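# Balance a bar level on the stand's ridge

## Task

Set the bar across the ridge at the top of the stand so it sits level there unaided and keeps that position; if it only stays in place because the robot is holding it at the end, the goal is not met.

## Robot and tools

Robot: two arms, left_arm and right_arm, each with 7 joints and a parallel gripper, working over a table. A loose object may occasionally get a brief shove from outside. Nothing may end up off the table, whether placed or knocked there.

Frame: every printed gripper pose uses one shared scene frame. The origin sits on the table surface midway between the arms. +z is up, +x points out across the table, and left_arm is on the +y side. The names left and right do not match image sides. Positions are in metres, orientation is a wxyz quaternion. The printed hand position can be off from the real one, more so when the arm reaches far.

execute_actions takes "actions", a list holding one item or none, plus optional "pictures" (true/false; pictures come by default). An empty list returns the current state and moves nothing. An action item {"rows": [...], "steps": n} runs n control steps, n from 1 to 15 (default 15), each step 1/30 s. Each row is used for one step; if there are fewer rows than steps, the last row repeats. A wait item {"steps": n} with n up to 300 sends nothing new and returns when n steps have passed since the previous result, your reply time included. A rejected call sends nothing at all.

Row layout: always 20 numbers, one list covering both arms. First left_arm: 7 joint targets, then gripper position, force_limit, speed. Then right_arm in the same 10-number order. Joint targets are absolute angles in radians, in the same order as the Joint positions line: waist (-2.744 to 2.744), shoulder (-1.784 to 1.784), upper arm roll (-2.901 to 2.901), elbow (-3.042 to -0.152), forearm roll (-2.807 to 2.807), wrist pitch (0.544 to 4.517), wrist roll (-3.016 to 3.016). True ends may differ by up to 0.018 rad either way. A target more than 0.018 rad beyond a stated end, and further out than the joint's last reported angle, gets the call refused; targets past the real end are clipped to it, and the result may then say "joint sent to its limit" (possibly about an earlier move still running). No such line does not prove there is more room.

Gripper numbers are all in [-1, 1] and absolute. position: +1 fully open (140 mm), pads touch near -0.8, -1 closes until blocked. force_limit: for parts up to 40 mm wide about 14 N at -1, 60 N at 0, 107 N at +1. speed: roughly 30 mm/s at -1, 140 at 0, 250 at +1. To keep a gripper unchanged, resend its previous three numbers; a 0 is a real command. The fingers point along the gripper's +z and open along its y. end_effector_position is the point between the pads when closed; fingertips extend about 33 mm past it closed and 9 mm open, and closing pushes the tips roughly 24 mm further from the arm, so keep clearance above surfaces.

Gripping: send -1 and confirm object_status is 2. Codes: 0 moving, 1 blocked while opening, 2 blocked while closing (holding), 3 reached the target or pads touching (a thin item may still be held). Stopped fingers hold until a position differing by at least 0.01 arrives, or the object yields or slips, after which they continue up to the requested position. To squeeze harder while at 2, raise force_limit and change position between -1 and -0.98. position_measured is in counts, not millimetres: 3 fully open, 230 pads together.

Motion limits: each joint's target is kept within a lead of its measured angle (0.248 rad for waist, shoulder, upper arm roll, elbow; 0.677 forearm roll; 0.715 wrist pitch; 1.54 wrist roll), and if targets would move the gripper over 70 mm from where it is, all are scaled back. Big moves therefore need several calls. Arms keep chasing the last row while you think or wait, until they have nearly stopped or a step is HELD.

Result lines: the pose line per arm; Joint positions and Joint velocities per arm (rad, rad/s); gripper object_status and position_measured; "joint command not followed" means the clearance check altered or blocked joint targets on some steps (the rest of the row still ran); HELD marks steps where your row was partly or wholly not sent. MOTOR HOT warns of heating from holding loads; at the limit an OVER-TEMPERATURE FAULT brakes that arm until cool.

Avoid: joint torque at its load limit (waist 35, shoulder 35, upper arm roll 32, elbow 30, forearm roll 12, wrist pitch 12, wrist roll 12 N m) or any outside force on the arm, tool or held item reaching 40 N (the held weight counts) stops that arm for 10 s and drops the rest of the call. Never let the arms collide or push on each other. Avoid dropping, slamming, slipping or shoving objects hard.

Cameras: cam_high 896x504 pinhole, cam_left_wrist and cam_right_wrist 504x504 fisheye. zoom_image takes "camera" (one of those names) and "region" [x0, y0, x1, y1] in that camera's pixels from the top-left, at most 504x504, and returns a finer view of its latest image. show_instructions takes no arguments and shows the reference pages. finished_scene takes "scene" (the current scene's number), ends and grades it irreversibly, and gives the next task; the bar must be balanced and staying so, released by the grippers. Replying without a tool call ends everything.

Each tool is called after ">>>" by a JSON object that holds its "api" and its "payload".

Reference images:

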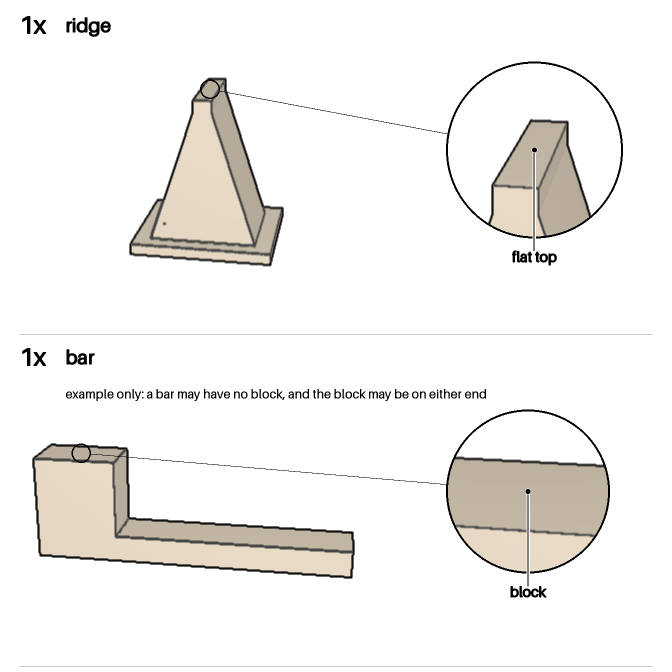

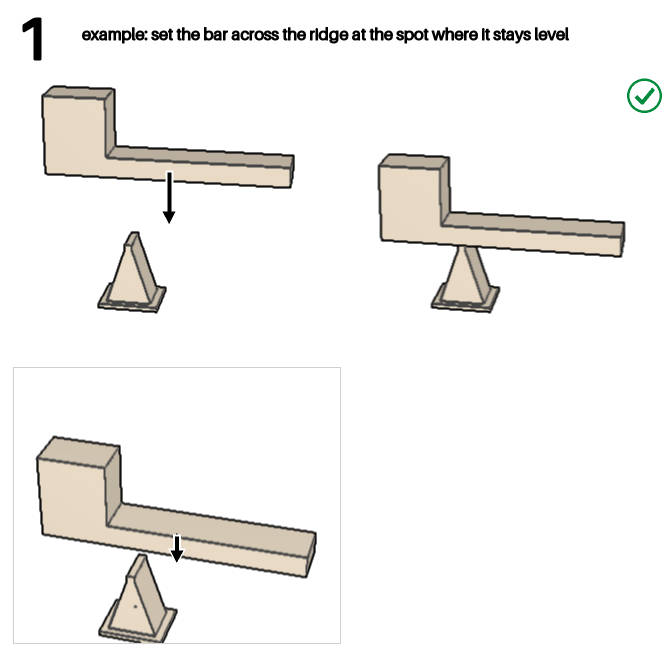

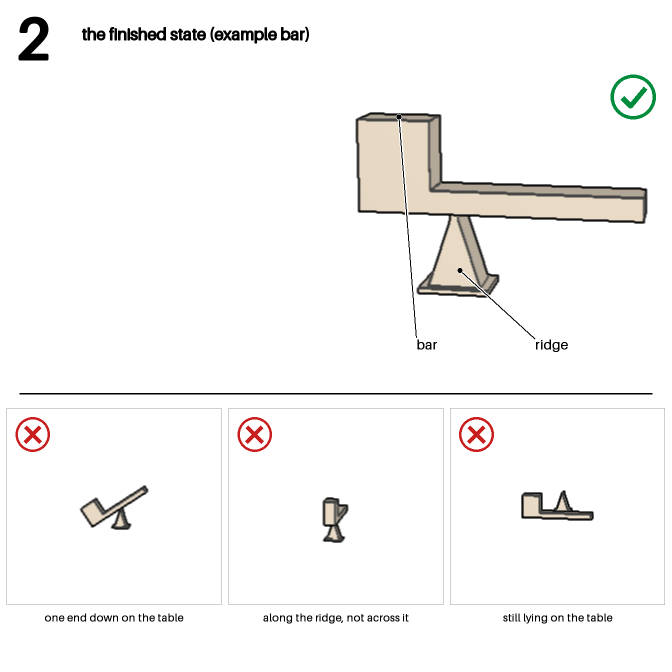

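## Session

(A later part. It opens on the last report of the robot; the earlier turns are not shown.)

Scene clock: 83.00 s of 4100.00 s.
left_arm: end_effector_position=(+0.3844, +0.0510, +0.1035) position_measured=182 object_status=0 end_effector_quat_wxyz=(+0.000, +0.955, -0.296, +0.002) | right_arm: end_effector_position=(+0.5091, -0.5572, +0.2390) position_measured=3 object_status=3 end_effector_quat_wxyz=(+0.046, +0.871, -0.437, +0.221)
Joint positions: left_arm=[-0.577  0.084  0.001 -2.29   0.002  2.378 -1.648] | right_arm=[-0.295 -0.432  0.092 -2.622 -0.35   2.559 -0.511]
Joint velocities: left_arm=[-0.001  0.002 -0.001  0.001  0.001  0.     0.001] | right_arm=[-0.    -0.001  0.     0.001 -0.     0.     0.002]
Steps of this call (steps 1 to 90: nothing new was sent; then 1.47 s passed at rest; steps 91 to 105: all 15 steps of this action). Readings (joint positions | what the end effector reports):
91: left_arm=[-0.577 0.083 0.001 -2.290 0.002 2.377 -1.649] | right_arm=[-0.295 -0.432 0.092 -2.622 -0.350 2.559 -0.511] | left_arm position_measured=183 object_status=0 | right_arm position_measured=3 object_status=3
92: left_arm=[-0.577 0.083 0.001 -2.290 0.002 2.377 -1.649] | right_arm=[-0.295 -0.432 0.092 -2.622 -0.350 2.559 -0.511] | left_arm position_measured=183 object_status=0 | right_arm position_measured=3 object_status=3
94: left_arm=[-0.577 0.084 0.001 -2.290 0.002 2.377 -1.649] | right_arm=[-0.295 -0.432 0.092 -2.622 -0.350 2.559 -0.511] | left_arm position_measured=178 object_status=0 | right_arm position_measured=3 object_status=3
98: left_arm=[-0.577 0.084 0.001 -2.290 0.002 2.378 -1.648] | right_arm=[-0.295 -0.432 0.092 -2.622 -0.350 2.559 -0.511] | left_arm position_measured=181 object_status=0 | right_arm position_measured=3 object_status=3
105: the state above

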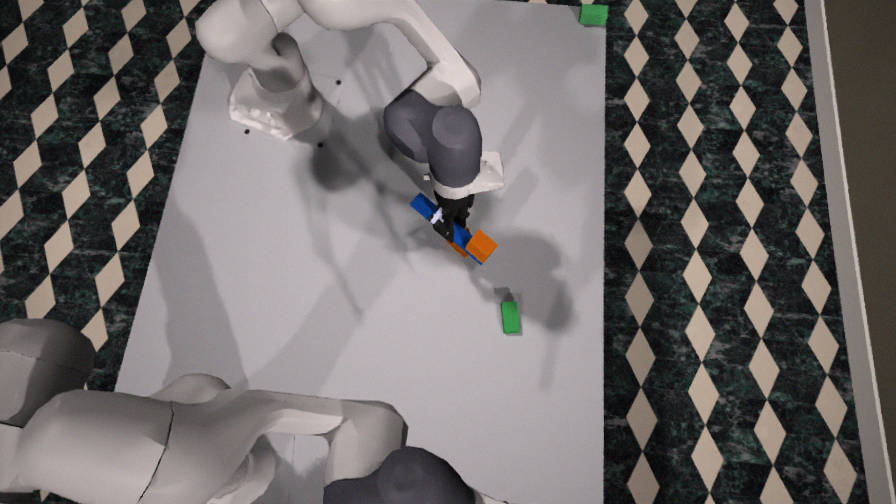

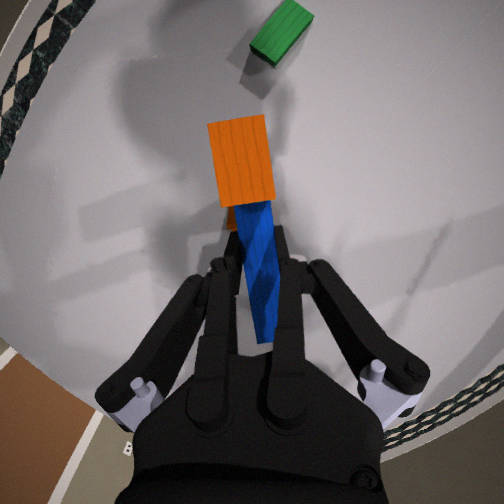

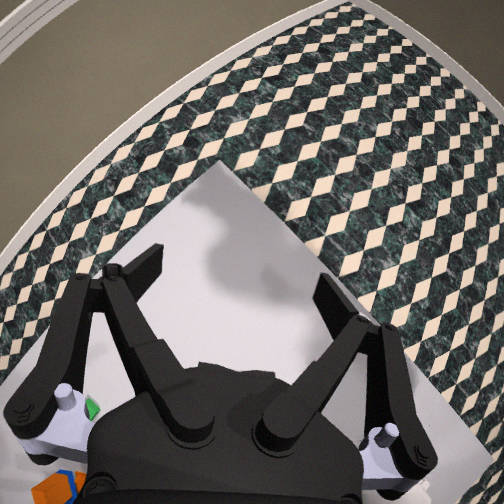

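>>> {"api": "execute_actions", "payload": {"actions": [{"rows":[[-0.577,0.066,0,-2.284,0,2.353,-1.645,-1,-0.7,0,-0.295,-0.432,0.092,-2.622,-0.35,2.559,-0.511,1,0,0]]}], "pictures": false}}

>>> {"api": "execute_actions", "payload": {"actions": [{"rows":[[-0.57,0.024,0,-2.328,0,2.353,-1.64,-1,-0.7,0,-0.295,-0.432,0.092,-2.622,-0.35,2.559,-0.511,1,0,0]]}], "pictures": false}}

>>> {"api": "execute_actions", "payload": {"actions": [{"rows":[[-0.57,0.045,0,-2.335,0,2.383,-1.64,-0.98,-1,0,-0.295,-0.432,0.092,-2.622,-0.35,2.559,-0.511,1,0,0]]}], "pictures": false}}

>>> {"api": "execute_actions", "payload": {"actions": [{"rows":[[-0.57,0.064,0,-2.343,0,2.408,-1.64,-0.98,-1,0,-0.295,-0.432,0.092,-2.622,-0.35,2.559,-0.511,1,0,0]]}]}}

>>> {"api": "zoom_image", "payload": {"camera": "cam_high", "region": [370,170,530,300]}}

Scene clock: 91.03 s of 4100.00 s.
left_arm: end_effector_position=(+0.3835, +0.0517, +0.1115) position_measured=182 object_status=2 end_effector_quat_wxyz=(-0.000, +0.955, -0.296, +0.001) | right_arm: end_effector_position=(+0.5091, -0.5572, +0.2390) position_measured=3 object_status=3 end_effector_quat_wxyz=(+0.046, +0.871, -0.437, +0.221)
Joint positions: left_arm=[-0.577  0.068  0.001 -2.287  0.002  2.357 -1.648] | right_arm=[-0.295 -0.432  0.092 -2.622 -0.35   2.559 -0.511]
Joint velocities: left_arm=[-0.001 -0.001 -0.     0.    -0.    -0.008  0.001] | right_arm=[ 0.     0.001  0.    -0.    -0.001 -0.     0.002]
Steps of this call (steps 1 to 15: the robot went on to your last target; steps 16 to 90: nothing new was sent; then 4.53 s passed at rest; steps 91 to 105: all 15 steps of this action). Readings (joint positions | what the end effector reports):
91: left_arm=[-0.577 0.083 0.001 -2.290 0.002 2.375 -1.648] | right_arm=[-0.295 -0.432 0.092 -2.622 -0.350 2.559 -0.511] | left_arm position_measured=182 object_status=2 | right_arm position_measured=3 object_status=3
92: left_arm=[-0.577 0.079 0.001 -2.290 0.002 2.371 -1.648] | right_arm=[-0.295 -0.432 0.092 -2.622 -0.350 2.559 -0.511] | left_arm position_measured=182 object_status=2 | right_arm position_measured=3 object_status=3
94: left_arm=[-0.577 0.073 0.001 -2.288 0.002 2.366 -1.648] | right_arm=[-0.295 -0.432 0.092 -2.622 -0.350 2.559 -0.511] | left_arm position_measured=182 object_status=2 | right_arm position_measured=3 object_status=3
98: left_arm=[-0.577 0.068 0.001 -2.287 0.002 2.361 -1.648] | right_arm=[-0.295 -0.432 0.092 -2.622 -0.350 2.559 -0.511] | left_arm position_measured=182 object_status=2 | right_arm position_measured=3 object_status=3
105: the state above

Scene clock: 91.53 s of 4100.00 s.
left_arm: end_effector_position=(+0.3749, +0.0612, +0.1160) position_measured=182 object_status=2 end_effector_quat_wxyz=(-0.000, +0.955, -0.296, +0.001) | right_arm: end_effector_position=(+0.5091, -0.5572, +0.2390) position_measured=3 object_status=3 end_effector_quat_wxyz=(+0.046, +0.871, -0.437, +0.221)
Joint positions: left_arm=[-0.572  0.027  0.    -2.327  0.002  2.356 -1.645] | right_arm=[-0.295 -0.432  0.092 -2.622 -0.35   2.559 -0.511]
Joint velocities: left_arm=[ 0.    -0.001 -0.    -0.001 -0.001 -0.001  0.003] | right_arm=[-0.     0.001  0.001 -0.001  0.001 -0.    -0.002]
Steps of this call (steps 1 to 15: all 15 steps of this action). Readings (joint positions | what the end effector reports):
1: left_arm=[-0.576 0.062 0.000 -2.295 0.002 2.358 -1.648] | right_arm=[-0.295 -0.432 0.092 -2.622 -0.350 2.559 -0.511] | left_arm position_measured=182 object_status=2 | right_arm position_measured=3 object_status=3
2: left_arm=[-0.575 0.050 0.000 -2.307 0.002 2.357 -1.648] | right_arm=[-0.295 -0.432 0.092 -2.622 -0.350 2.559 -0.511] | left_arm position_measured=182 object_status=2 | right_arm position_measured=3 object_status=3
4: left_arm=[-0.573 0.036 0.000 -2.319 0.002 2.356 -1.647] | right_arm=[-0.295 -0.432 0.092 -2.622 -0.350 2.559 -0.511] | left_arm position_measured=182 object_status=2 | right_arm position_measured=3 object_status=3
8: left_arm=[-0.572 0.027 0.000 -2.325 0.002 2.356 -1.646] | right_arm=[-0.295 -0.432 0.092 -2.622 -0.350 2.559 -0.511] | left_arm position_measured=182 object_status=2 | right_arm position_measured=3 object_status=3
15: the state above

Scene clock: 92.03 s of 4100.00 s.
left_arm: end_effector_position=(+0.3744, +0.0617, +0.1062) position_measured=182 object_status=2 end_effector_quat_wxyz=(-0.001, +0.955, -0.296, -0.000) | right_arm: end_effector_position=(+0.5091, -0.5572, +0.2390) position_measured=3 object_status=3 end_effector_quat_wxyz=(+0.046, +0.871, -0.437, +0.221)
Joint positions: left_arm=[-0.572  0.044  0.    -2.333  0.002  2.377 -1.644] | right_arm=[-0.295 -0.432  0.092 -2.622 -0.35   2.559 -0.511]
Joint velocities: left_arm=[-0.     0.002  0.     0.     0.001  0.007 -0.001] | right_arm=[-0.    -0.    -0.001  0.001  0.001  0.001 -0.002]
Steps of this call (steps 1 to 15: all 15 steps of this action). Readings (joint positions | what the end effector reports):
1: left_arm=[-0.572 0.028 0.000 -2.327 0.002 2.359 -1.645] | right_arm=[-0.295 -0.432 0.092 -2.622 -0.350 2.559 -0.511] | left_arm position_measured=182 object_status=0 | right_arm position_measured=3 object_status=3
2: left_arm=[-0.572 0.032 0.000 -2.328 0.002 2.363 -1.645] | right_arm=[-0.295 -0.432 0.092 -2.622 -0.350 2.559 -0.511] | left_arm position_measured=182 object_status=0 | right_arm position_measured=3 object_status=3
4: left_arm=[-0.572 0.040 0.000 -2.332 0.002 2.368 -1.644] | right_arm=[-0.295 -0.432 0.092 -2.622 -0.350 2.559 -0.511] | left_arm position_measured=182 object_status=0 | right_arm position_measured=3 object_status=3
8: left_arm=[-0.572 0.043 0.000 -2.333 0.002 2.374 -1.644] | right_arm=[-0.295 -0.432 0.092 -2.622 -0.350 2.559 -0.511] | left_arm position_measured=182 object_status=2 | right_arm position_measured=3 object_status=3
15: the state above

Scene clock: 92.53 s of 4100.00 s.
left_arm: end_effector_position=(+0.3787, +0.0582, +0.1029) position_measured=182 object_status=2 end_effector_quat_wxyz=(+0.002, +0.955, -0.296, +0.007) | right_arm: end_effector_position=(+0.5091, -0.5572, +0.2390) position_measured=3 object_status=3 end_effector_quat_wxyz=(+0.046, +0.871, -0.437, +0.221)
Joint positions: left_arm=[-0.572  0.054  0.    -2.335  0.002  2.405 -1.644] | right_arm=[-0.295 -0.432  0.092 -2.622 -0.35   2.559 -0.511]
Joint velocities: left_arm=[-0.001  0.     0.    -0.001  0.     0.008  0.   ] | right_arm=[ 0.001 -0.    -0.    -0.     0.001 -0.001 -0.001]
Steps of this call (steps 1 to 15: all 15 steps of this action). Readings (joint positions | what the end effector reports):
1: left_arm=[-0.572 0.046 0.000 -2.334 0.002 2.381 -1.644] | right_arm=[-0.295 -0.432 0.092 -2.622 -0.350 2.559 -0.511] | left_arm position_measured=182 object_status=2 | right_arm position_measured=3 object_status=3
2: left_arm=[-0.572 0.049 0.000 -2.334 0.002 2.386 -1.644] | right_arm=[-0.295 -0.432 0.092 -2.622 -0.350 2.559 -0.511] | left_arm position_measured=182 object_status=2 | right_arm position_measured=3 object_status=3
4: left_arm=[-0.572 0.052 0.000 -2.335 0.002 2.393 -1.644] | right_arm=[-0.295 -0.432 0.092 -2.622 -0.350 2.559 -0.511] | left_arm position_measured=182 object_status=2 | right_arm position_measured=3 object_status=3
8: left_arm=[-0.572 0.053 0.000 -2.335 0.002 2.400 -1.644] | right_arm=[-0.295 -0.432 0.092 -2.622 -0.350 2.559 -0.511] | left_arm position_measured=182 object_status=2 | right_arm position_measured=3 object_status=3
15: the state above

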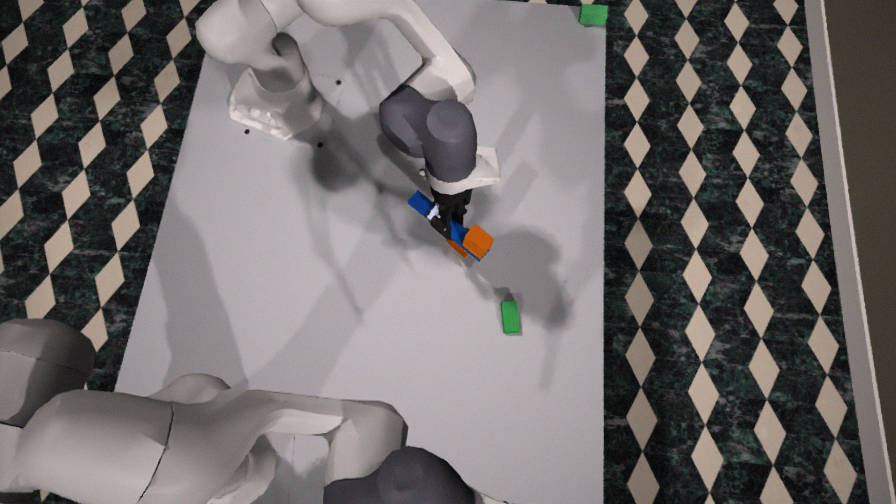

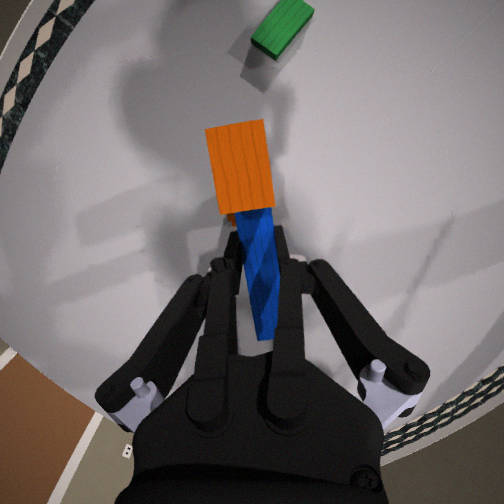

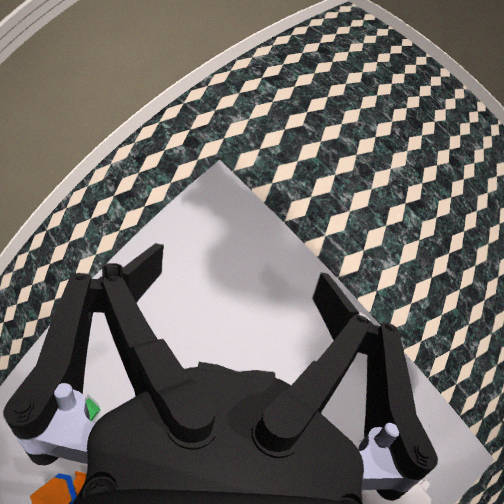

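Region (370, 170, 530, 300) of cam_high's 896x504 image, scaled by 3.150, with more detail than that image has; it fills the top 410 rows of this view, and the rest is white.

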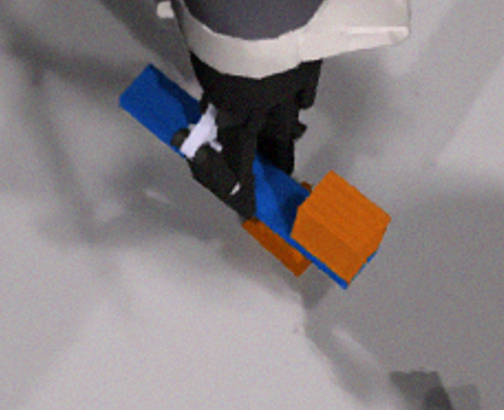

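>>> {"api": "execute_actions", "payload": {"actions": [{"rows":[[-0.57,0.036,0,-2.328,0,2.38,-1.64,-1,-0.7,0,-0.295,-0.432,0.092,-2.622,-0.35,2.559,-0.511,1,0,0]]}], "pictures": false}}

>>> {"api": "execute_actions", "payload": {"actions": [{"rows":[[-0.565,-0.006,0,-2.378,0,2.388,-1.635,-1,-0.7,0,-0.295,-0.432,0.092,-2.622,-0.35,2.559,-0.511,1,0,0]]}], "pictures": false}}

>>> {"api": "execute_actions", "payload": {"actions": [{"rows":[[-0.565,0.014,0,-2.386,0,2.415,-1.635,-1,-0.7,0,-0.295,-0.432,0.092,-2.622,-0.35,2.559,-0.511,1,0,0]]}], "pictures": false}}

>>> {"api": "execute_actions", "payload": {"actions": [{"rows":[[-0.565,0.014,0,-2.386,0,2.415,-1.635,-0.35,-0.7,-1,-0.295,-0.432,0.092,-2.622,-0.35,2.559,-0.511,1,0,0],[-0.565,0.014,0,-2.386,0,2.415,-1.635,-0.35,-0.7,-1,-0.295,-0.432,0.092,-2.622,-0.35,2.559,-0.511,1,0,0],[-0.565,0.014,0,-2.386,0,2.415,-1.635,-0.35,-0.7,-1,-0.295,-0.432,0.092,-2.622,-0.35,2.559,-0.511,1,0,0],[-0.565,0.014,0,-2.386,0,2.415,-1.635,-1,-0.7,0,-0.295,-0.432,0.092,-2.622,-0.35,2.559,-0.511,1,0,0]]}]}}

>>> {"api": "zoom_image", "payload": {"camera": "cam_high", "region": [370,170,530,300]}}

Scene clock: 104.73 s of 4100.00 s.
left_arm: end_effector_position=(+0.3784, +0.0585, +0.1111) position_measured=182 object_status=2 end_effector_quat_wxyz=(+0.002, +0.955, -0.296, +0.007) | right_arm: end_effector_position=(+0.5091, -0.5572, +0.2390) position_measured=3 object_status=3 end_effector_quat_wxyz=(+0.046, +0.871, -0.437, +0.221)
Joint positions: left_arm=[-0.572  0.038  0.    -2.331  0.002  2.384 -1.644] | right_arm=[-0.295 -0.432  0.092 -2.622 -0.35   2.559 -0.511]
Joint velocities: left_arm=[-0.     0.001 -0.    -0.     0.001 -0.008 -0.001] | right_arm=[-0.001 -0.     0.001 -0.001 -0.001 -0.001  0.002]
Steps of this call (steps 1 to 15: the robot went on to your last target; steps 16 to 90: nothing new was sent; then 8.70 s passed at rest; steps 91 to 105: all 15 steps of this action). Readings (joint positions | what the end effector reports):
91: left_arm=[-0.572 0.052 0.000 -2.335 0.002 2.403 -1.644] | right_arm=[-0.295 -0.432 0.092 -2.622 -0.350 2.559 -0.511] | left_arm position_measured=182 object_status=0 | right_arm position_measured=3 object_status=3
92: left_arm=[-0.572 0.049 0.000 -2.335 0.002 2.399 -1.644] | right_arm=[-0.295 -0.432 0.092 -2.622 -0.350 2.559 -0.511] | left_arm position_measured=182 object_status=0 | right_arm position_measured=3 object_status=3
94: left_arm=[-0.572 0.042 0.000 -2.332 0.002 2.394 -1.644] | right_arm=[-0.295 -0.432 0.092 -2.622 -0.350 2.559 -0.511] | left_arm position_measured=182 object_status=0 | right_arm position_measured=3 object_status=3
98: left_arm=[-0.572 0.038 0.000 -2.331 0.002 2.388 -1.644] | right_arm=[-0.295 -0.432 0.092 -2.622 -0.350 2.559 -0.511] | left_arm position_measured=182 object_status=2 | right_arm position_measured=3 object_status=3
105: the state above

Scene clock: 105.23 s of 4100.00 s.
left_arm: end_effector_position=(+0.3680, +0.0697, +0.1128) position_measured=182 object_status=2 end_effector_quat_wxyz=(+0.002, +0.955, -0.296, +0.006) | right_arm: end_effector_position=(+0.5091, -0.5572, +0.2390) position_measured=3 object_status=3 end_effector_quat_wxyz=(+0.046, +0.871, -0.437, +0.221)
Joint positions: left_arm=[-0.567 -0.003 -0.    -2.377  0.002  2.386 -1.64 ] | right_arm=[-0.295 -0.432  0.092 -2.622 -0.35   2.559 -0.511]
Joint velocities: left_arm=[-0.001 -0.    -0.    -0.001  0.001 -0.001  0.005] | right_arm=[-0.    -0.     0.001 -0.     0.001 -0.001 -0.001]
Steps of this call (steps 1 to 15: all 15 steps of this action). Readings (joint positions | what the end effector reports):
1: left_arm=[-0.571 0.031 -0.000 -2.340 0.002 2.386 -1.643] | right_arm=[-0.295 -0.432 0.092 -2.622 -0.350 2.559 -0.511] | left_arm position_measured=182 object_status=2 | right_arm position_measured=3 object_status=3
2: left_arm=[-0.570 0.020 -0.000 -2.353 0.002 2.386 -1.643] | right_arm=[-0.295 -0.432 0.092 -2.622 -0.350 2.559 -0.511] | left_arm position_measured=182 object_status=2 | right_arm position_measured=3 object_status=3
4: left_arm=[-0.568 0.006 -0.000 -2.368 0.002 2.386 -1.642] | right_arm=[-0.295 -0.432 0.092 -2.622 -0.350 2.559 -0.511] | left_arm position_measured=182 object_status=2 | right_arm position_measured=3 object_status=3
8: left_arm=[-0.567 -0.002 -0.000 -2.375 0.002 2.386 -1.641] | right_arm=[-0.295 -0.432 0.092 -2.622 -0.350 2.559 -0.511] | left_arm position_measured=182 object_status=2 | right_arm position_measured=3 object_status=3
15: the state above

Scene clock: 105.73 s of 4100.00 s.
left_arm: end_effector_position=(+0.3682, +0.0695, +0.1045) position_measured=182 object_status=2 end_effector_quat_wxyz=(+0.002, +0.955, -0.297, +0.006) | right_arm: end_effector_position=(+0.5091, -0.5572, +0.2390) position_measured=3 object_status=3 end_effector_quat_wxyz=(+0.046, +0.871, -0.437, +0.221)
Joint positions: left_arm=[-0.567  0.012 -0.    -2.384  0.002  2.409 -1.639] | right_arm=[-0.295 -0.432  0.092 -2.622 -0.35   2.559 -0.511]
Joint velocities: left_arm=[ 0.     0.    -0.    -0.002  0.001  0.007  0.002] | right_arm=[ 0.001 -0.    -0.001 -0.001  0.002  0.001 -0.001]
Steps of this call (steps 1 to 15: all 15 steps of this action). Readings (joint positions | what the end effector reports):
1: left_arm=[-0.567 -0.002 -0.000 -2.377 0.002 2.389 -1.640] | right_arm=[-0.295 -0.432 0.092 -2.622 -0.350 2.559 -0.511] | left_arm position_measured=182 object_status=2 | right_arm position_measured=3 object_status=3
2: left_arm=[-0.567 0.002 -0.000 -2.379 0.002 2.394 -1.640] | right_arm=[-0.295 -0.432 0.092 -2.622 -0.350 2.559 -0.511] | left_arm position_measured=182 object_status=2 | right_arm position_measured=3 object_status=3
4: left_arm=[-0.567 0.010 -0.000 -2.383 0.002 2.399 -1.639] | right_arm=[-0.295 -0.432 0.092 -2.622 -0.350 2.559 -0.511] | left_arm position_measured=182 object_status=2 | right_arm position_measured=3 object_status=3
8: left_arm=[-0.567 0.012 -0.000 -2.383 0.002 2.406 -1.639] | right_arm=[-0.295 -0.432 0.092 -2.622 -0.350 2.559 -0.511] | left_arm position_measured=182 object_status=2 | right_arm position_measured=3 object_status=3
15: the state above

Scene clock: 106.23 s of 4100.00 s.
left_arm: end_effector_position=(+0.3684, +0.0694, +0.1044) position_measured=182 object_status=0 end_effector_quat_wxyz=(+0.002, +0.955, -0.296, +0.007) | right_arm: end_effector_position=(+0.5091, -0.5572, +0.2390) position_measured=3 object_status=3 end_effector_quat_wxyz=(+0.046, +0.871, -0.437, +0.221)
Joint positions: left_arm=[-0.567  0.013 -0.    -2.384  0.001  2.41  -1.639] | right_arm=[-0.295 -0.432  0.092 -2.622 -0.35   2.559 -0.511]
Joint velocities: left_arm=[ 0.     0.    -0.     0.    -0.     0.001 -0.001] | right_arm=[ 0.001  0.    -0.001  0.002 -0.001 -0.001 -0.001]
Steps of this call (steps 1 to 15: all 15 steps of this action). Readings (joint positions | what the end effector reports):
1: left_arm=[-0.567 0.012 -0.000 -2.384 0.002 2.409 -1.639] | right_arm=[-0.295 -0.432 0.092 -2.622 -0.350 2.559 -0.511] | left_arm position_measured=182 object_status=0 | right_arm position_measured=3 object_status=3
2: left_arm=[-0.567 0.012 -0.000 -2.384 0.002 2.409 -1.639] | right_arm=[-0.295 -0.432 0.092 -2.622 -0.350 2.559 -0.511] | left_arm position_measured=182 object_status=0 | right_arm position_measured=3 object_status=3
4: left_arm=[-0.567 0.013 -0.000 -2.384 0.001 2.410 -1.639] | right_arm=[-0.295 -0.432 0.092 -2.622 -0.350 2.559 -0.511] | left_arm position_measured=178 object_status=0 | right_arm position_measured=3 object_status=3
8: left_arm=[-0.567 0.013 -0.000 -2.384 0.001 2.410 -1.639] | right_arm=[-0.295 -0.432 0.092 -2.622 -0.350 2.559 -0.511] | left_arm position_measured=182 object_status=0 | right_arm position_measured=3 object_status=3
15: the state above

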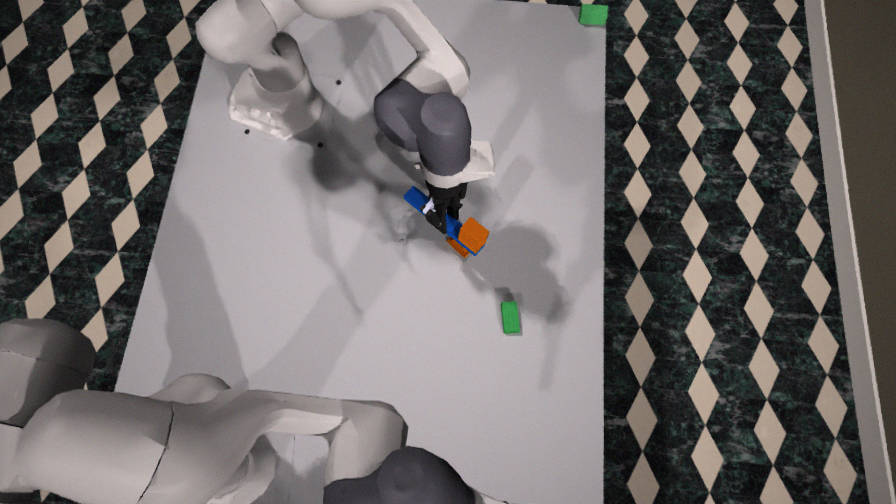

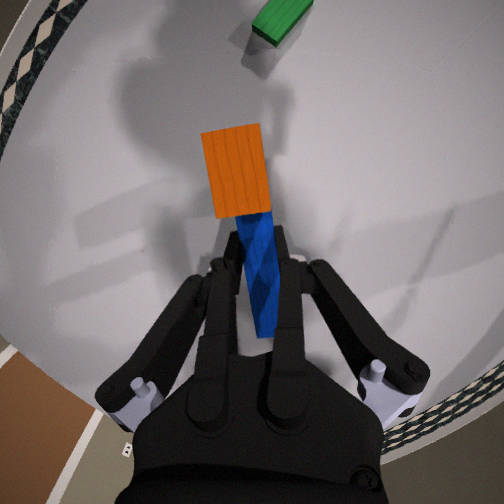

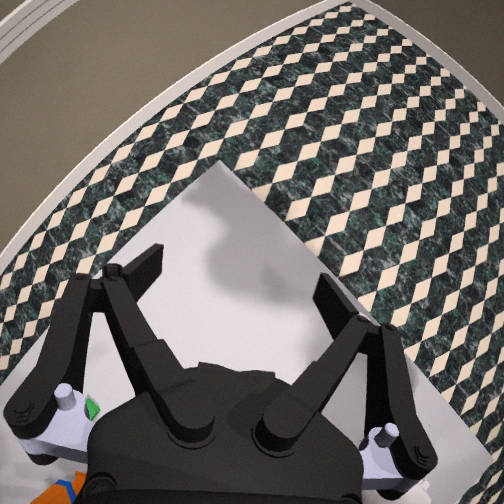

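Region (370, 170, 530, 300) of cam_high's 896x504 image, scaled by 3.150, with more detail than that image has; it fills the top 410 rows of this view, and the rest is white.

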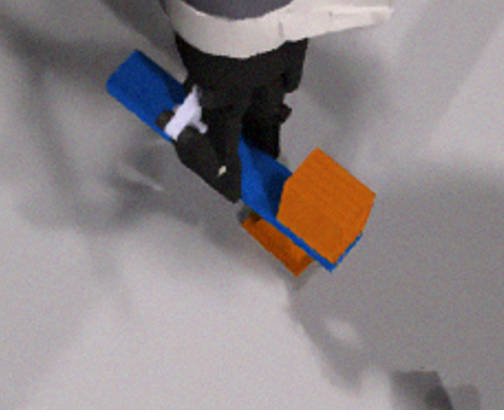

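Slightly recovering. Longer pulse.

>>> {"api": "execute_actions", "payload": {"actions": [{"rows":[[-0.565,0.016,0,-2.387,0,2.415,-1.635,-0.35,-0.7,-1,-0.295,-0.432,0.092,-2.622,-0.35,2.559,-0.511,1,0,0]],"steps":5}], "pictures": false}}

>>> {"api": "execute_actions", "payload": {"actions": [{"rows":[[-0.565,0.016,0,-2.387,0,2.415,-1.635,-1,-0.7,0,-0.295,-0.432,0.092,-2.622,-0.35,2.559,-0.511,1,0,0]]}]}}

>>> {"api": "zoom_image", "payload": {"camera": "cam_high", "region": [370,170,530,300]}}

Scene clock: 110.63 s of 4100.00 s.
left_arm: end_effector_position=(+0.3680, +0.0698, +0.1034) position_measured=176 object_status=0 end_effector_quat_wxyz=(+0.002, +0.955, -0.297, +0.006) | right_arm: end_effector_position=(+0.5091, -0.5572, +0.2390) position_measured=3 object_status=3 end_effector_quat_wxyz=(+0.046, +0.871, -0.437, +0.221)
Joint positions: left_arm=[-0.567  0.014 -0.    -2.384  0.001  2.411 -1.639] | right_arm=[-0.295 -0.432  0.092 -2.622 -0.35   2.559 -0.511]
Joint velocities: left_arm=[-0.001  0.01   0.001 -0.004 -0.001  0.    -0.   ] | right_arm=[-0.    -0.    -0.001 -0.001 -0.001  0.001  0.001]
Steps of this call (steps 1 to 15: the robot went on to your last target; steps 16 to 90: nothing new was sent; then 1.23 s passed at rest; steps 91 to 95: all 5 steps of this action). Readings (joint positions | what the end effector reports):
91: left_arm=[-0.567 0.013 -0.000 -2.384 0.001 2.410 -1.639] | right_arm=[-0.295 -0.432 0.092 -2.622 -0.350 2.559 -0.511] | left_arm position_measured=182 object_status=0 | right_arm position_measured=3 object_status=3
92: left_arm=[-0.567 0.013 -0.000 -2.384 0.001 2.410 -1.639] | right_arm=[-0.295 -0.432 0.092 -2.622 -0.350 2.559 -0.511] | left_arm position_measured=182 object_status=0 | right_arm position_measured=3 object_status=3
94: left_arm=[-0.567 0.014 -0.000 -2.384 0.001 2.410 -1.639] | right_arm=[-0.295 -0.432 0.092 -2.622 -0.350 2.559 -0.511] | left_arm position_measured=178 object_status=0 | right_arm position_measured=3 object_status=3
95: the state above

Scene clock: 111.13 s of 4100.00 s.
left_arm: end_effector_position=(+0.3678, +0.0699, +0.1029) position_measured=183 object_status=2 end_effector_quat_wxyz=(+0.002, +0.955, -0.296, +0.006) | right_arm: end_effector_position=(+0.5091, -0.5572, +0.2390) position_measured=3 object_status=3 end_effector_quat_wxyz=(+0.046, +0.871, -0.437, +0.221)
Joint positions: left_arm=[-0.567  0.015 -0.    -2.385  0.001  2.411 -1.639] | right_arm=[-0.295 -0.432  0.092 -2.622 -0.35   2.559 -0.511]
Joint velocities: left_arm=[-0. -0. -0. -0.  0.  0.  0.] | right_arm=[ 0.001 -0.002 -0.001  0.001 -0.    -0.     0.002]
Steps of this call (steps 1 to 15: all 15 steps of this action). Readings (joint positions | what the end effector reports):
1: left_arm=[-0.567 0.014 -0.000 -2.385 0.001 2.411 -1.639] | right_arm=[-0.295 -0.432 0.092 -2.622 -0.350 2.559 -0.511] | left_arm position_measured=175 object_status=0 | right_arm position_measured=3 object_status=3
2: left_arm=[-0.567 0.015 -0.000 -2.385 0.001 2.411 -1.639] | right_arm=[-0.295 -0.432 0.092 -2.622 -0.350 2.559 -0.511] | left_arm position_measured=180 object_status=0 | right_arm position_measured=3 object_status=3
4: left_arm=[-0.567 0.015 -0.000 -2.385 0.001 2.411 -1.639] | right_arm=[-0.295 -0.432 0.092 -2.622 -0.350 2.559 -0.511] | left_arm position_measured=183 object_status=0 | right_arm position_measured=3 object_status=3
8: left_arm=[-0.567 0.015 -0.000 -2.385 0.001 2.411 -1.639] | right_arm=[-0.295 -0.432 0.092 -2.622 -0.350 2.559 -0.511] | left_arm position_measured=183 object_status=0 | right_arm position_measured=3 object_status=3
15: the state above

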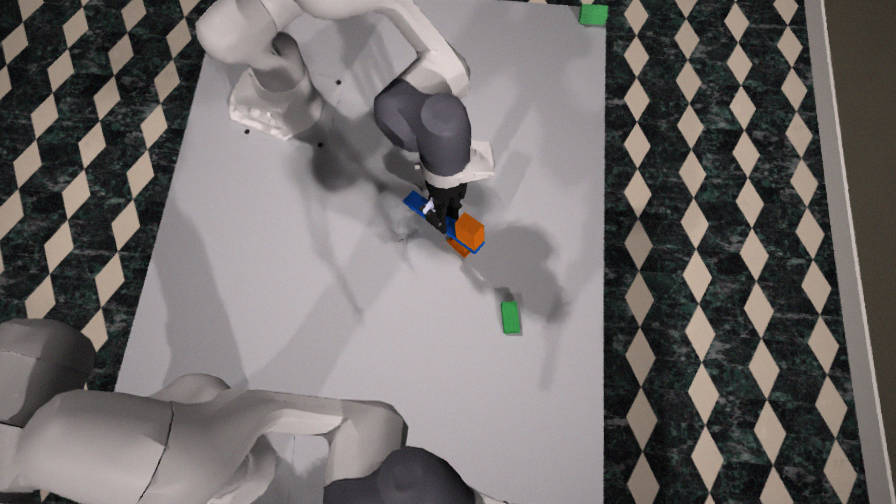

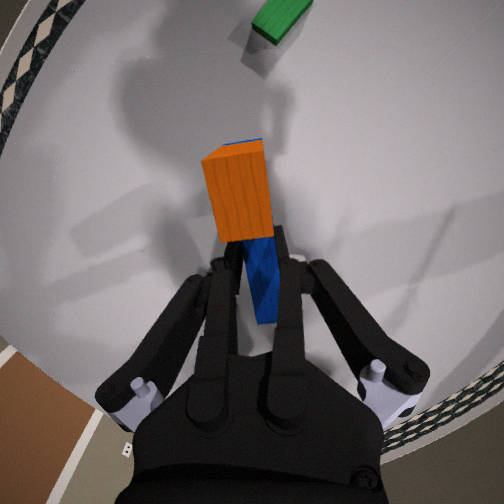

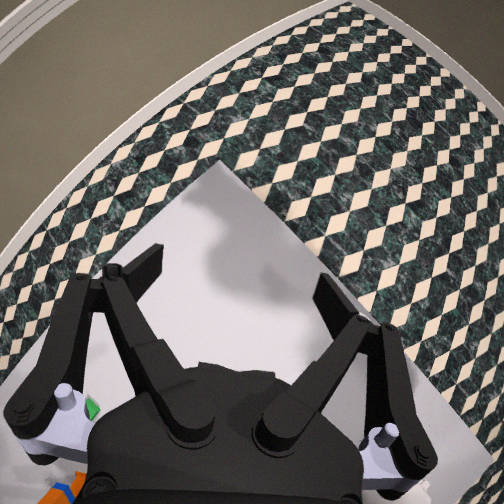

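Region (370, 170, 530, 300) of cam_high's 896x504 image, scaled by 3.150, with more detail than that image has; it fills the top 410 rows of this view, and the rest is white.

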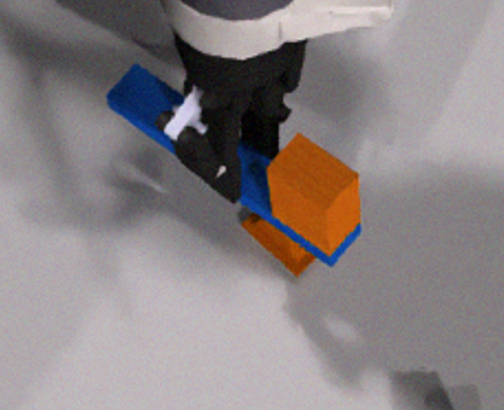

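>>> {"api": "execute_actions", "payload": {"actions": [{"rows":[[-0.565,0.016,0,-2.387,0,2.415,-1.635,-0.98,0,0,-0.295,-0.432,0.092,-2.622,-0.35,2.559,-0.511,1,0,0]],"steps":10}], "pictures": false}}

>>> {"api": "execute_actions", "payload": {"actions": [{"rows":[[-0.567,0.004,0,-2.378,0,2.392,-1.637,-0.98,0,0,-0.295,-0.432,0.092,-2.622,-0.35,2.559,-0.511,1,0,0]]}], "pictures": false}}

>>> {"api": "execute_actions", "payload": {"actions": [{"rows":[[-0.572,0.03,0,-2.337,0,2.38,-1.642,-0.98,0,0,-0.295,-0.432,0.092,-2.622,-0.35,2.559,-0.511,1,0,0]]}], "pictures": false}}

>>> {"api": "execute_actions", "payload": {"actions": [{"rows":[[-0.572,0.043,0,-2.347,0,2.404,-1.642,-0.98,-0.7,0,-0.295,-0.432,0.092,-2.622,-0.35,2.559,-0.511,1,0,0]]}], "pictures": false}}

>>> {"api": "execute_actions", "payload": {"actions": [{"rows":[[-0.572,0.047,0,-2.349,0,2.408,-1.642,-0.35,-0.7,-1,-0.295,-0.432,0.092,-2.622,-0.35,2.559,-0.511,1,0,0]],"steps":5}], "pictures": false}}

>>> {"api": "execute_actions", "payload": {"actions": [{"rows":[[-0.572,0.047,0,-2.349,0,2.408,-1.642,-1,-0.7,0,-0.295,-0.432,0.092,-2.622,-0.35,2.559,-0.511,1,0,0]]}]}}

>>> {"api": "zoom_image", "payload": {"camera": "cam_high", "region": [370,170,530,300]}}

Scene clock: 119.93 s of 4100.00 s.
left_arm: end_effector_position=(+0.3679, +0.0699, +0.1029) position_measured=186 object_status=2 end_effector_quat_wxyz=(+0.002, +0.955, -0.296, +0.006) | right_arm: end_effector_position=(+0.5091, -0.5572, +0.2390) position_measured=3 object_status=3 end_effector_quat_wxyz=(+0.046, +0.871, -0.437, +0.221)
Joint positions: left_arm=[-0.567  0.015 -0.    -2.385  0.001  2.412 -1.639] | right_arm=[-0.295 -0.432  0.092 -2.622 -0.35   2.559 -0.511]
Joint velocities: left_arm=[ 0.001 -0.001  0.    -0.001 -0.    -0.    -0.   ] | right_arm=[ 0.    -0.    -0.    -0.     0.    -0.    -0.001]
Steps of this call (steps 1 to 15: the robot went on to your last target; steps 16 to 90: nothing new was sent; then 5.47 s passed at rest; steps 91 to 100: all 10 steps of this action). Readings (joint positions | what the end effector reports):
91: left_arm=[-0.567 0.015 -0.000 -2.385 0.001 2.411 -1.639] | right_arm=[-0.295 -0.432 0.092 -2.622 -0.350 2.559 -0.511] | left_arm position_measured=183 object_status=0 | right_arm position_measured=3 object_status=3
92: left_arm=[-0.567 0.015 -0.000 -2.385 0.001 2.412 -1.639] | right_arm=[-0.295 -0.432 0.092 -2.622 -0.350 2.559 -0.511] | left_arm position_measured=186 object_status=0 | right_arm position_measured=3 object_status=3
94: left_arm=[-0.567 0.015 -0.000 -2.385 0.001 2.412 -1.639] | right_arm=[-0.295 -0.432 0.092 -2.622 -0.350 2.559 -0.511] | left_arm position_measured=186 object_status=0 | right_arm position_measured=3 object_status=3
98: left_arm=[-0.567 0.015 -0.000 -2.385 0.001 2.412 -1.639] | right_arm=[-0.295 -0.432 0.092 -2.622 -0.350 2.559 -0.511] | left_arm position_measured=186 object_status=2 | right_arm position_measured=3 object_status=3
100: the state above

Scene clock: 120.43 s of 4100.00 s.
left_arm: end_effector_position=(+0.3671, +0.0705, +0.1072) position_measured=186 object_status=2 end_effector_quat_wxyz=(+0.001, +0.955, -0.296, +0.004) | right_arm: end_effector_position=(+0.5091, -0.5572, +0.2390) position_measured=3 object_status=3 end_effector_quat_wxyz=(+0.046, +0.871, -0.437, +0.221)
Joint positions: left_arm=[-0.567  0.006 -0.    -2.381  0.001  2.396 -1.639] | right_arm=[-0.295 -0.432  0.092 -2.622 -0.35   2.559 -0.511]
Joint velocities: left_arm=[-0.001 -0.001 -0.001 -0.002  0.    -0.006  0.003] | right_arm=[-0.    -0.    -0.     0.001 -0.     0.001  0.   ]
Steps of this call (steps 1 to 15: all 15 steps of this action). Readings (joint positions | what the end effector reports):
1: left_arm=[-0.567 0.014 -0.000 -2.385 0.001 2.409 -1.639] | right_arm=[-0.295 -0.432 0.092 -2.622 -0.350 2.559 -0.511] | left_arm position_measured=186 object_status=2 | right_arm position_measured=3 object_status=3
2: left_arm=[-0.567 0.012 -0.000 -2.384 0.001 2.406 -1.639] | right_arm=[-0.295 -0.432 0.092 -2.622 -0.350 2.559 -0.511] | left_arm position_measured=186 object_status=2 | right_arm position_measured=3 object_status=3
4: left_arm=[-0.567 0.009 -0.000 -2.382 0.001 2.403 -1.639] | right_arm=[-0.295 -0.432 0.092 -2.622 -0.350 2.559 -0.511] | left_arm position_measured=186 object_status=2 | right_arm position_measured=3 object_status=3
8: left_arm=[-0.567 0.006 -0.000 -2.381 0.001 2.399 -1.639] | right_arm=[-0.295 -0.432 0.092 -2.622 -0.350 2.559 -0.511] | left_arm position_measured=186 object_status=2 | right_arm position_measured=3 object_status=3
15: the state above

Scene clock: 120.93 s of 4100.00 s.
left_arm: end_effector_position=(+0.3763, +0.0615, +0.1112) position_measured=186 object_status=2 end_effector_quat_wxyz=(+0.002, +0.955, -0.298, +0.006) | right_arm: end_effector_position=(+0.5091, -0.5572, +0.2390) position_measured=3 object_status=3 end_effector_quat_wxyz=(+0.046, +0.871, -0.437, +0.221)
Joint positions: left_arm=[-0.57   0.03  -0.    -2.341  0.001  2.384 -1.639] | right_arm=[-0.295 -0.432  0.092 -2.622 -0.35   2.559 -0.511]
Joint velocities: left_arm=[-0.002  0.002  0.001  0.001  0.    -0.005 -0.   ] | right_arm=[ 0.001 -0.     0.     0.001 -0.001 -0.001 -0.002]
Steps of this call (steps 1 to 15: all 15 steps of this action). Readings (joint positions | what the end effector reports):
1: left_arm=[-0.567 0.011 -0.000 -2.374 0.001 2.392 -1.639] | right_arm=[-0.295 -0.432 0.092 -2.622 -0.350 2.559 -0.511] | left_arm position_measured=186 object_status=2 | right_arm position_measured=3 object_status=3
2: left_arm=[-0.568 0.018 -0.000 -2.362 0.001 2.391 -1.639] | right_arm=[-0.295 -0.432 0.092 -2.622 -0.350 2.559 -0.511] | left_arm position_measured=186 object_status=2 | right_arm position_measured=3 object_status=3
4: left_arm=[-0.569 0.025 -0.000 -2.349 0.001 2.389 -1.639] | right_arm=[-0.295 -0.432 0.092 -2.622 -0.350 2.559 -0.511] | left_arm position_measured=186 object_status=2 | right_arm position_measured=3 object_status=3
8: left_arm=[-0.570 0.029 -0.000 -2.342 0.001 2.386 -1.639] | right_arm=[-0.295 -0.432 0.092 -2.622 -0.350 2.559 -0.511] | left_arm position_measured=186 object_status=2 | right_arm position_measured=3 object_status=3
15: the state above

Scene clock: 121.43 s of 4100.00 s.
left_arm: end_effector_position=(+0.3755, +0.0621, +0.1042) position_measured=186 object_status=2 end_effector_quat_wxyz=(+0.001, +0.955, -0.298, +0.005) | right_arm: end_effector_position=(+0.5091, -0.5572, +0.2390) position_measured=3 object_status=3 end_effector_quat_wxyz=(+0.046, +0.871, -0.437, +0.221)
Joint positions: left_arm=[-0.57   0.042 -0.    -2.345  0.001  2.398 -1.639] | right_arm=[-0.295 -0.432  0.092 -2.622 -0.35   2.559 -0.511]
Joint velocities: left_arm=[-0.     0.001  0.    -0.001 -0.001  0.006  0.001] | right_arm=[-0.    -0.001  0.001 -0.     0.001  0.     0.   ]
Steps of this call (steps 1 to 15: all 15 steps of this action). Readings (joint positions | what the end effector reports):
1: left_arm=[-0.570 0.031 -0.000 -2.341 0.001 2.386 -1.639] | right_arm=[-0.295 -0.432 0.092 -2.622 -0.350 2.559 -0.511] | left_arm position_measured=186 object_status=2 | right_arm position_measured=3 object_status=3
2: left_arm=[-0.570 0.034 -0.000 -2.342 0.001 2.389 -1.639] | right_arm=[-0.295 -0.432 0.092 -2.622 -0.350 2.559 -0.511] | left_arm position_measured=186 object_status=2 | right_arm position_measured=3 object_status=3
4: left_arm=[-0.570 0.040 -0.000 -2.344 0.001 2.392 -1.639] | right_arm=[-0.295 -0.432 0.092 -2.622 -0.350 2.559 -0.511] | left_arm position_measured=186 object_status=2 | right_arm position_measured=3 object_status=3
8: left_arm=[-0.570 0.042 -0.000 -2.345 0.001 2.395 -1.639] | right_arm=[-0.295 -0.432 0.092 -2.622 -0.350 2.559 -0.511] | left_arm position_measured=186 object_status=2 | right_arm position_measured=3 object_status=3
15: the state above

Scene clock: 121.60 s of 4100.00 s.
left_arm: end_effector_position=(+0.3758, +0.0618, +0.1035) position_measured=180 object_status=0 end_effector_quat_wxyz=(+0.002, +0.955, -0.298, +0.005) | right_arm: end_effector_position=(+0.5091, -0.5572, +0.2390) position_measured=3 object_status=3 end_effector_quat_wxyz=(+0.046, +0.871, -0.437, +0.221)
Joint positions: left_arm=[-0.57   0.044 -0.    -2.346  0.001  2.401 -1.639] | right_arm=[-0.295 -0.432  0.092 -2.622 -0.35   2.559 -0.511]
Joint velocities: left_arm=[-0.001  0.018  0.    -0.004 -0.     0.017 -0.   ] | right_arm=[-0.    -0.001 -0.002 -0.     0.001 -0.001  0.001]
Steps of this call (steps 1 to 5: all 5 steps of this action). Readings (joint positions | what the end effector reports):
1: left_arm=[-0.570 0.042 -0.000 -2.346 0.001 2.398 -1.639] | right_arm=[-0.295 -0.432 0.092 -2.622 -0.350 2.559 -0.511] | left_arm position_measured=186 object_status=0 | right_arm position_measured=3 object_status=3
2: left_arm=[-0.570 0.043 -0.000 -2.346 0.001 2.399 -1.639] | right_arm=[-0.295 -0.432 0.092 -2.622 -0.350 2.559 -0.511] | left_arm position_measured=186 object_status=0 | right_arm position_measured=3 object_status=3
4: left_arm=[-0.570 0.043 -0.000 -2.346 0.001 2.400 -1.639] | right_arm=[-0.295 -0.432 0.092 -2.622 -0.350 2.559 -0.511] | left_arm position_measured=181 object_status=0 | right_arm position_measured=3 object_status=3
5: the state above

Scene clock: 122.10 s of 4100.00 s.
left_arm: end_effector_position=(+0.3759, +0.0617, +0.1033) position_measured=183 object_status=2 end_effector_quat_wxyz=(+0.002, +0.955, -0.298, +0.006) | right_arm: end_effector_position=(+0.5091, -0.5572, +0.2390) position_measured=3 object_status=3 end_effector_quat_wxyz=(+0.046, +0.871, -0.437, +0.221)
Joint positions: left_arm=[-0.57   0.044 -0.    -2.346  0.001  2.402 -1.639] | right_arm=[-0.295 -0.432  0.092 -2.622 -0.35   2.559 -0.511]
Joint velocities: left_arm=[-0.001 -0.     0.001  0.001 -0.    -0.001  0.003] | right_arm=[ 0.    -0.001  0.002  0.001  0.001  0.    -0.   ]
Steps of this call (steps 1 to 15: all 15 steps of this action). Readings (joint positions | what the end effector reports):
1: left_arm=[-0.570 0.044 -0.000 -2.346 0.001 2.401 -1.639] | right_arm=[-0.295 -0.432 0.092 -2.622 -0.350 2.559 -0.511] | left_arm position_measured=178 object_status=0 | right_arm position_measured=3 object_status=3
2: left_arm=[-0.570 0.044 -0.000 -2.346 0.001 2.402 -1.639] | right_arm=[-0.295 -0.432 0.092 -2.622 -0.350 2.559 -0.511] | left_arm position_measured=183 object_status=0 | right_arm position_measured=3 object_status=3
4: left_arm=[-0.570 0.044 -0.000 -2.346 0.001 2.402 -1.639] | right_arm=[-0.295 -0.432 0.092 -2.622 -0.350 2.559 -0.511] | left_arm position_measured=183 object_status=0 | right_arm position_measured=3 object_status=3
8: left_arm=[-0.570 0.044 -0.000 -2.346 0.001 2.402 -1.639] | right_arm=[-0.295 -0.432 0.092 -2.622 -0.350 2.559 -0.511] | left_arm position_measured=183 object_status=0 | right_arm position_measured=3 object_status=3
15: the state above

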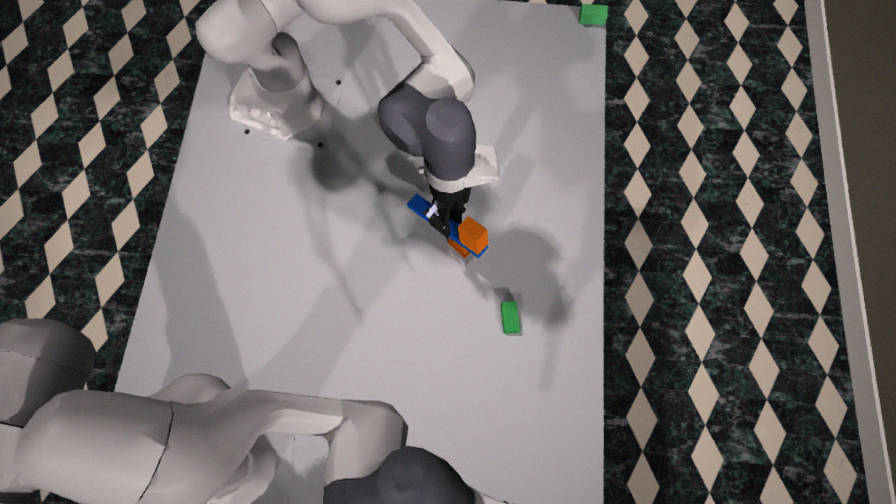

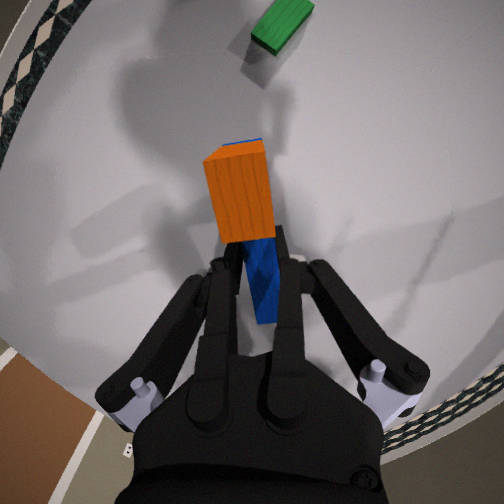

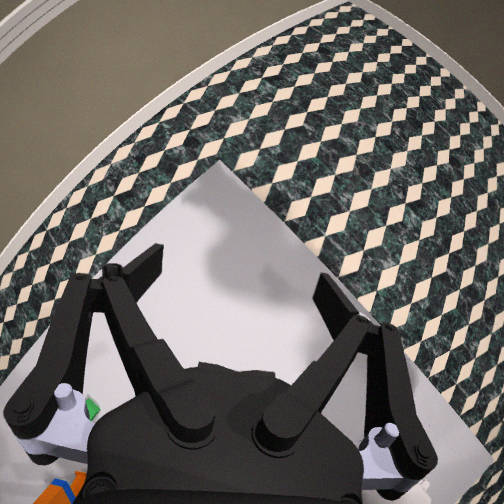

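Region (370, 170, 530, 300) of cam_high's 896x504 image, scaled by 3.150, with more detail than that image has; it fills the top 410 rows of this view, and the rest is white.

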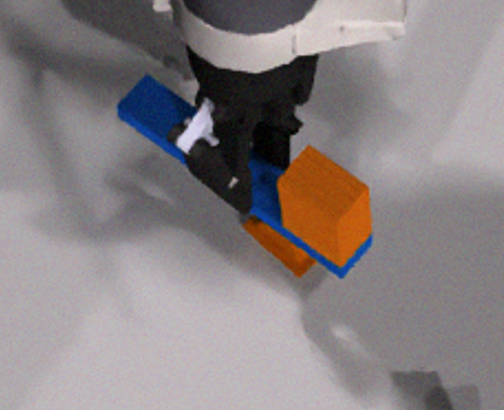

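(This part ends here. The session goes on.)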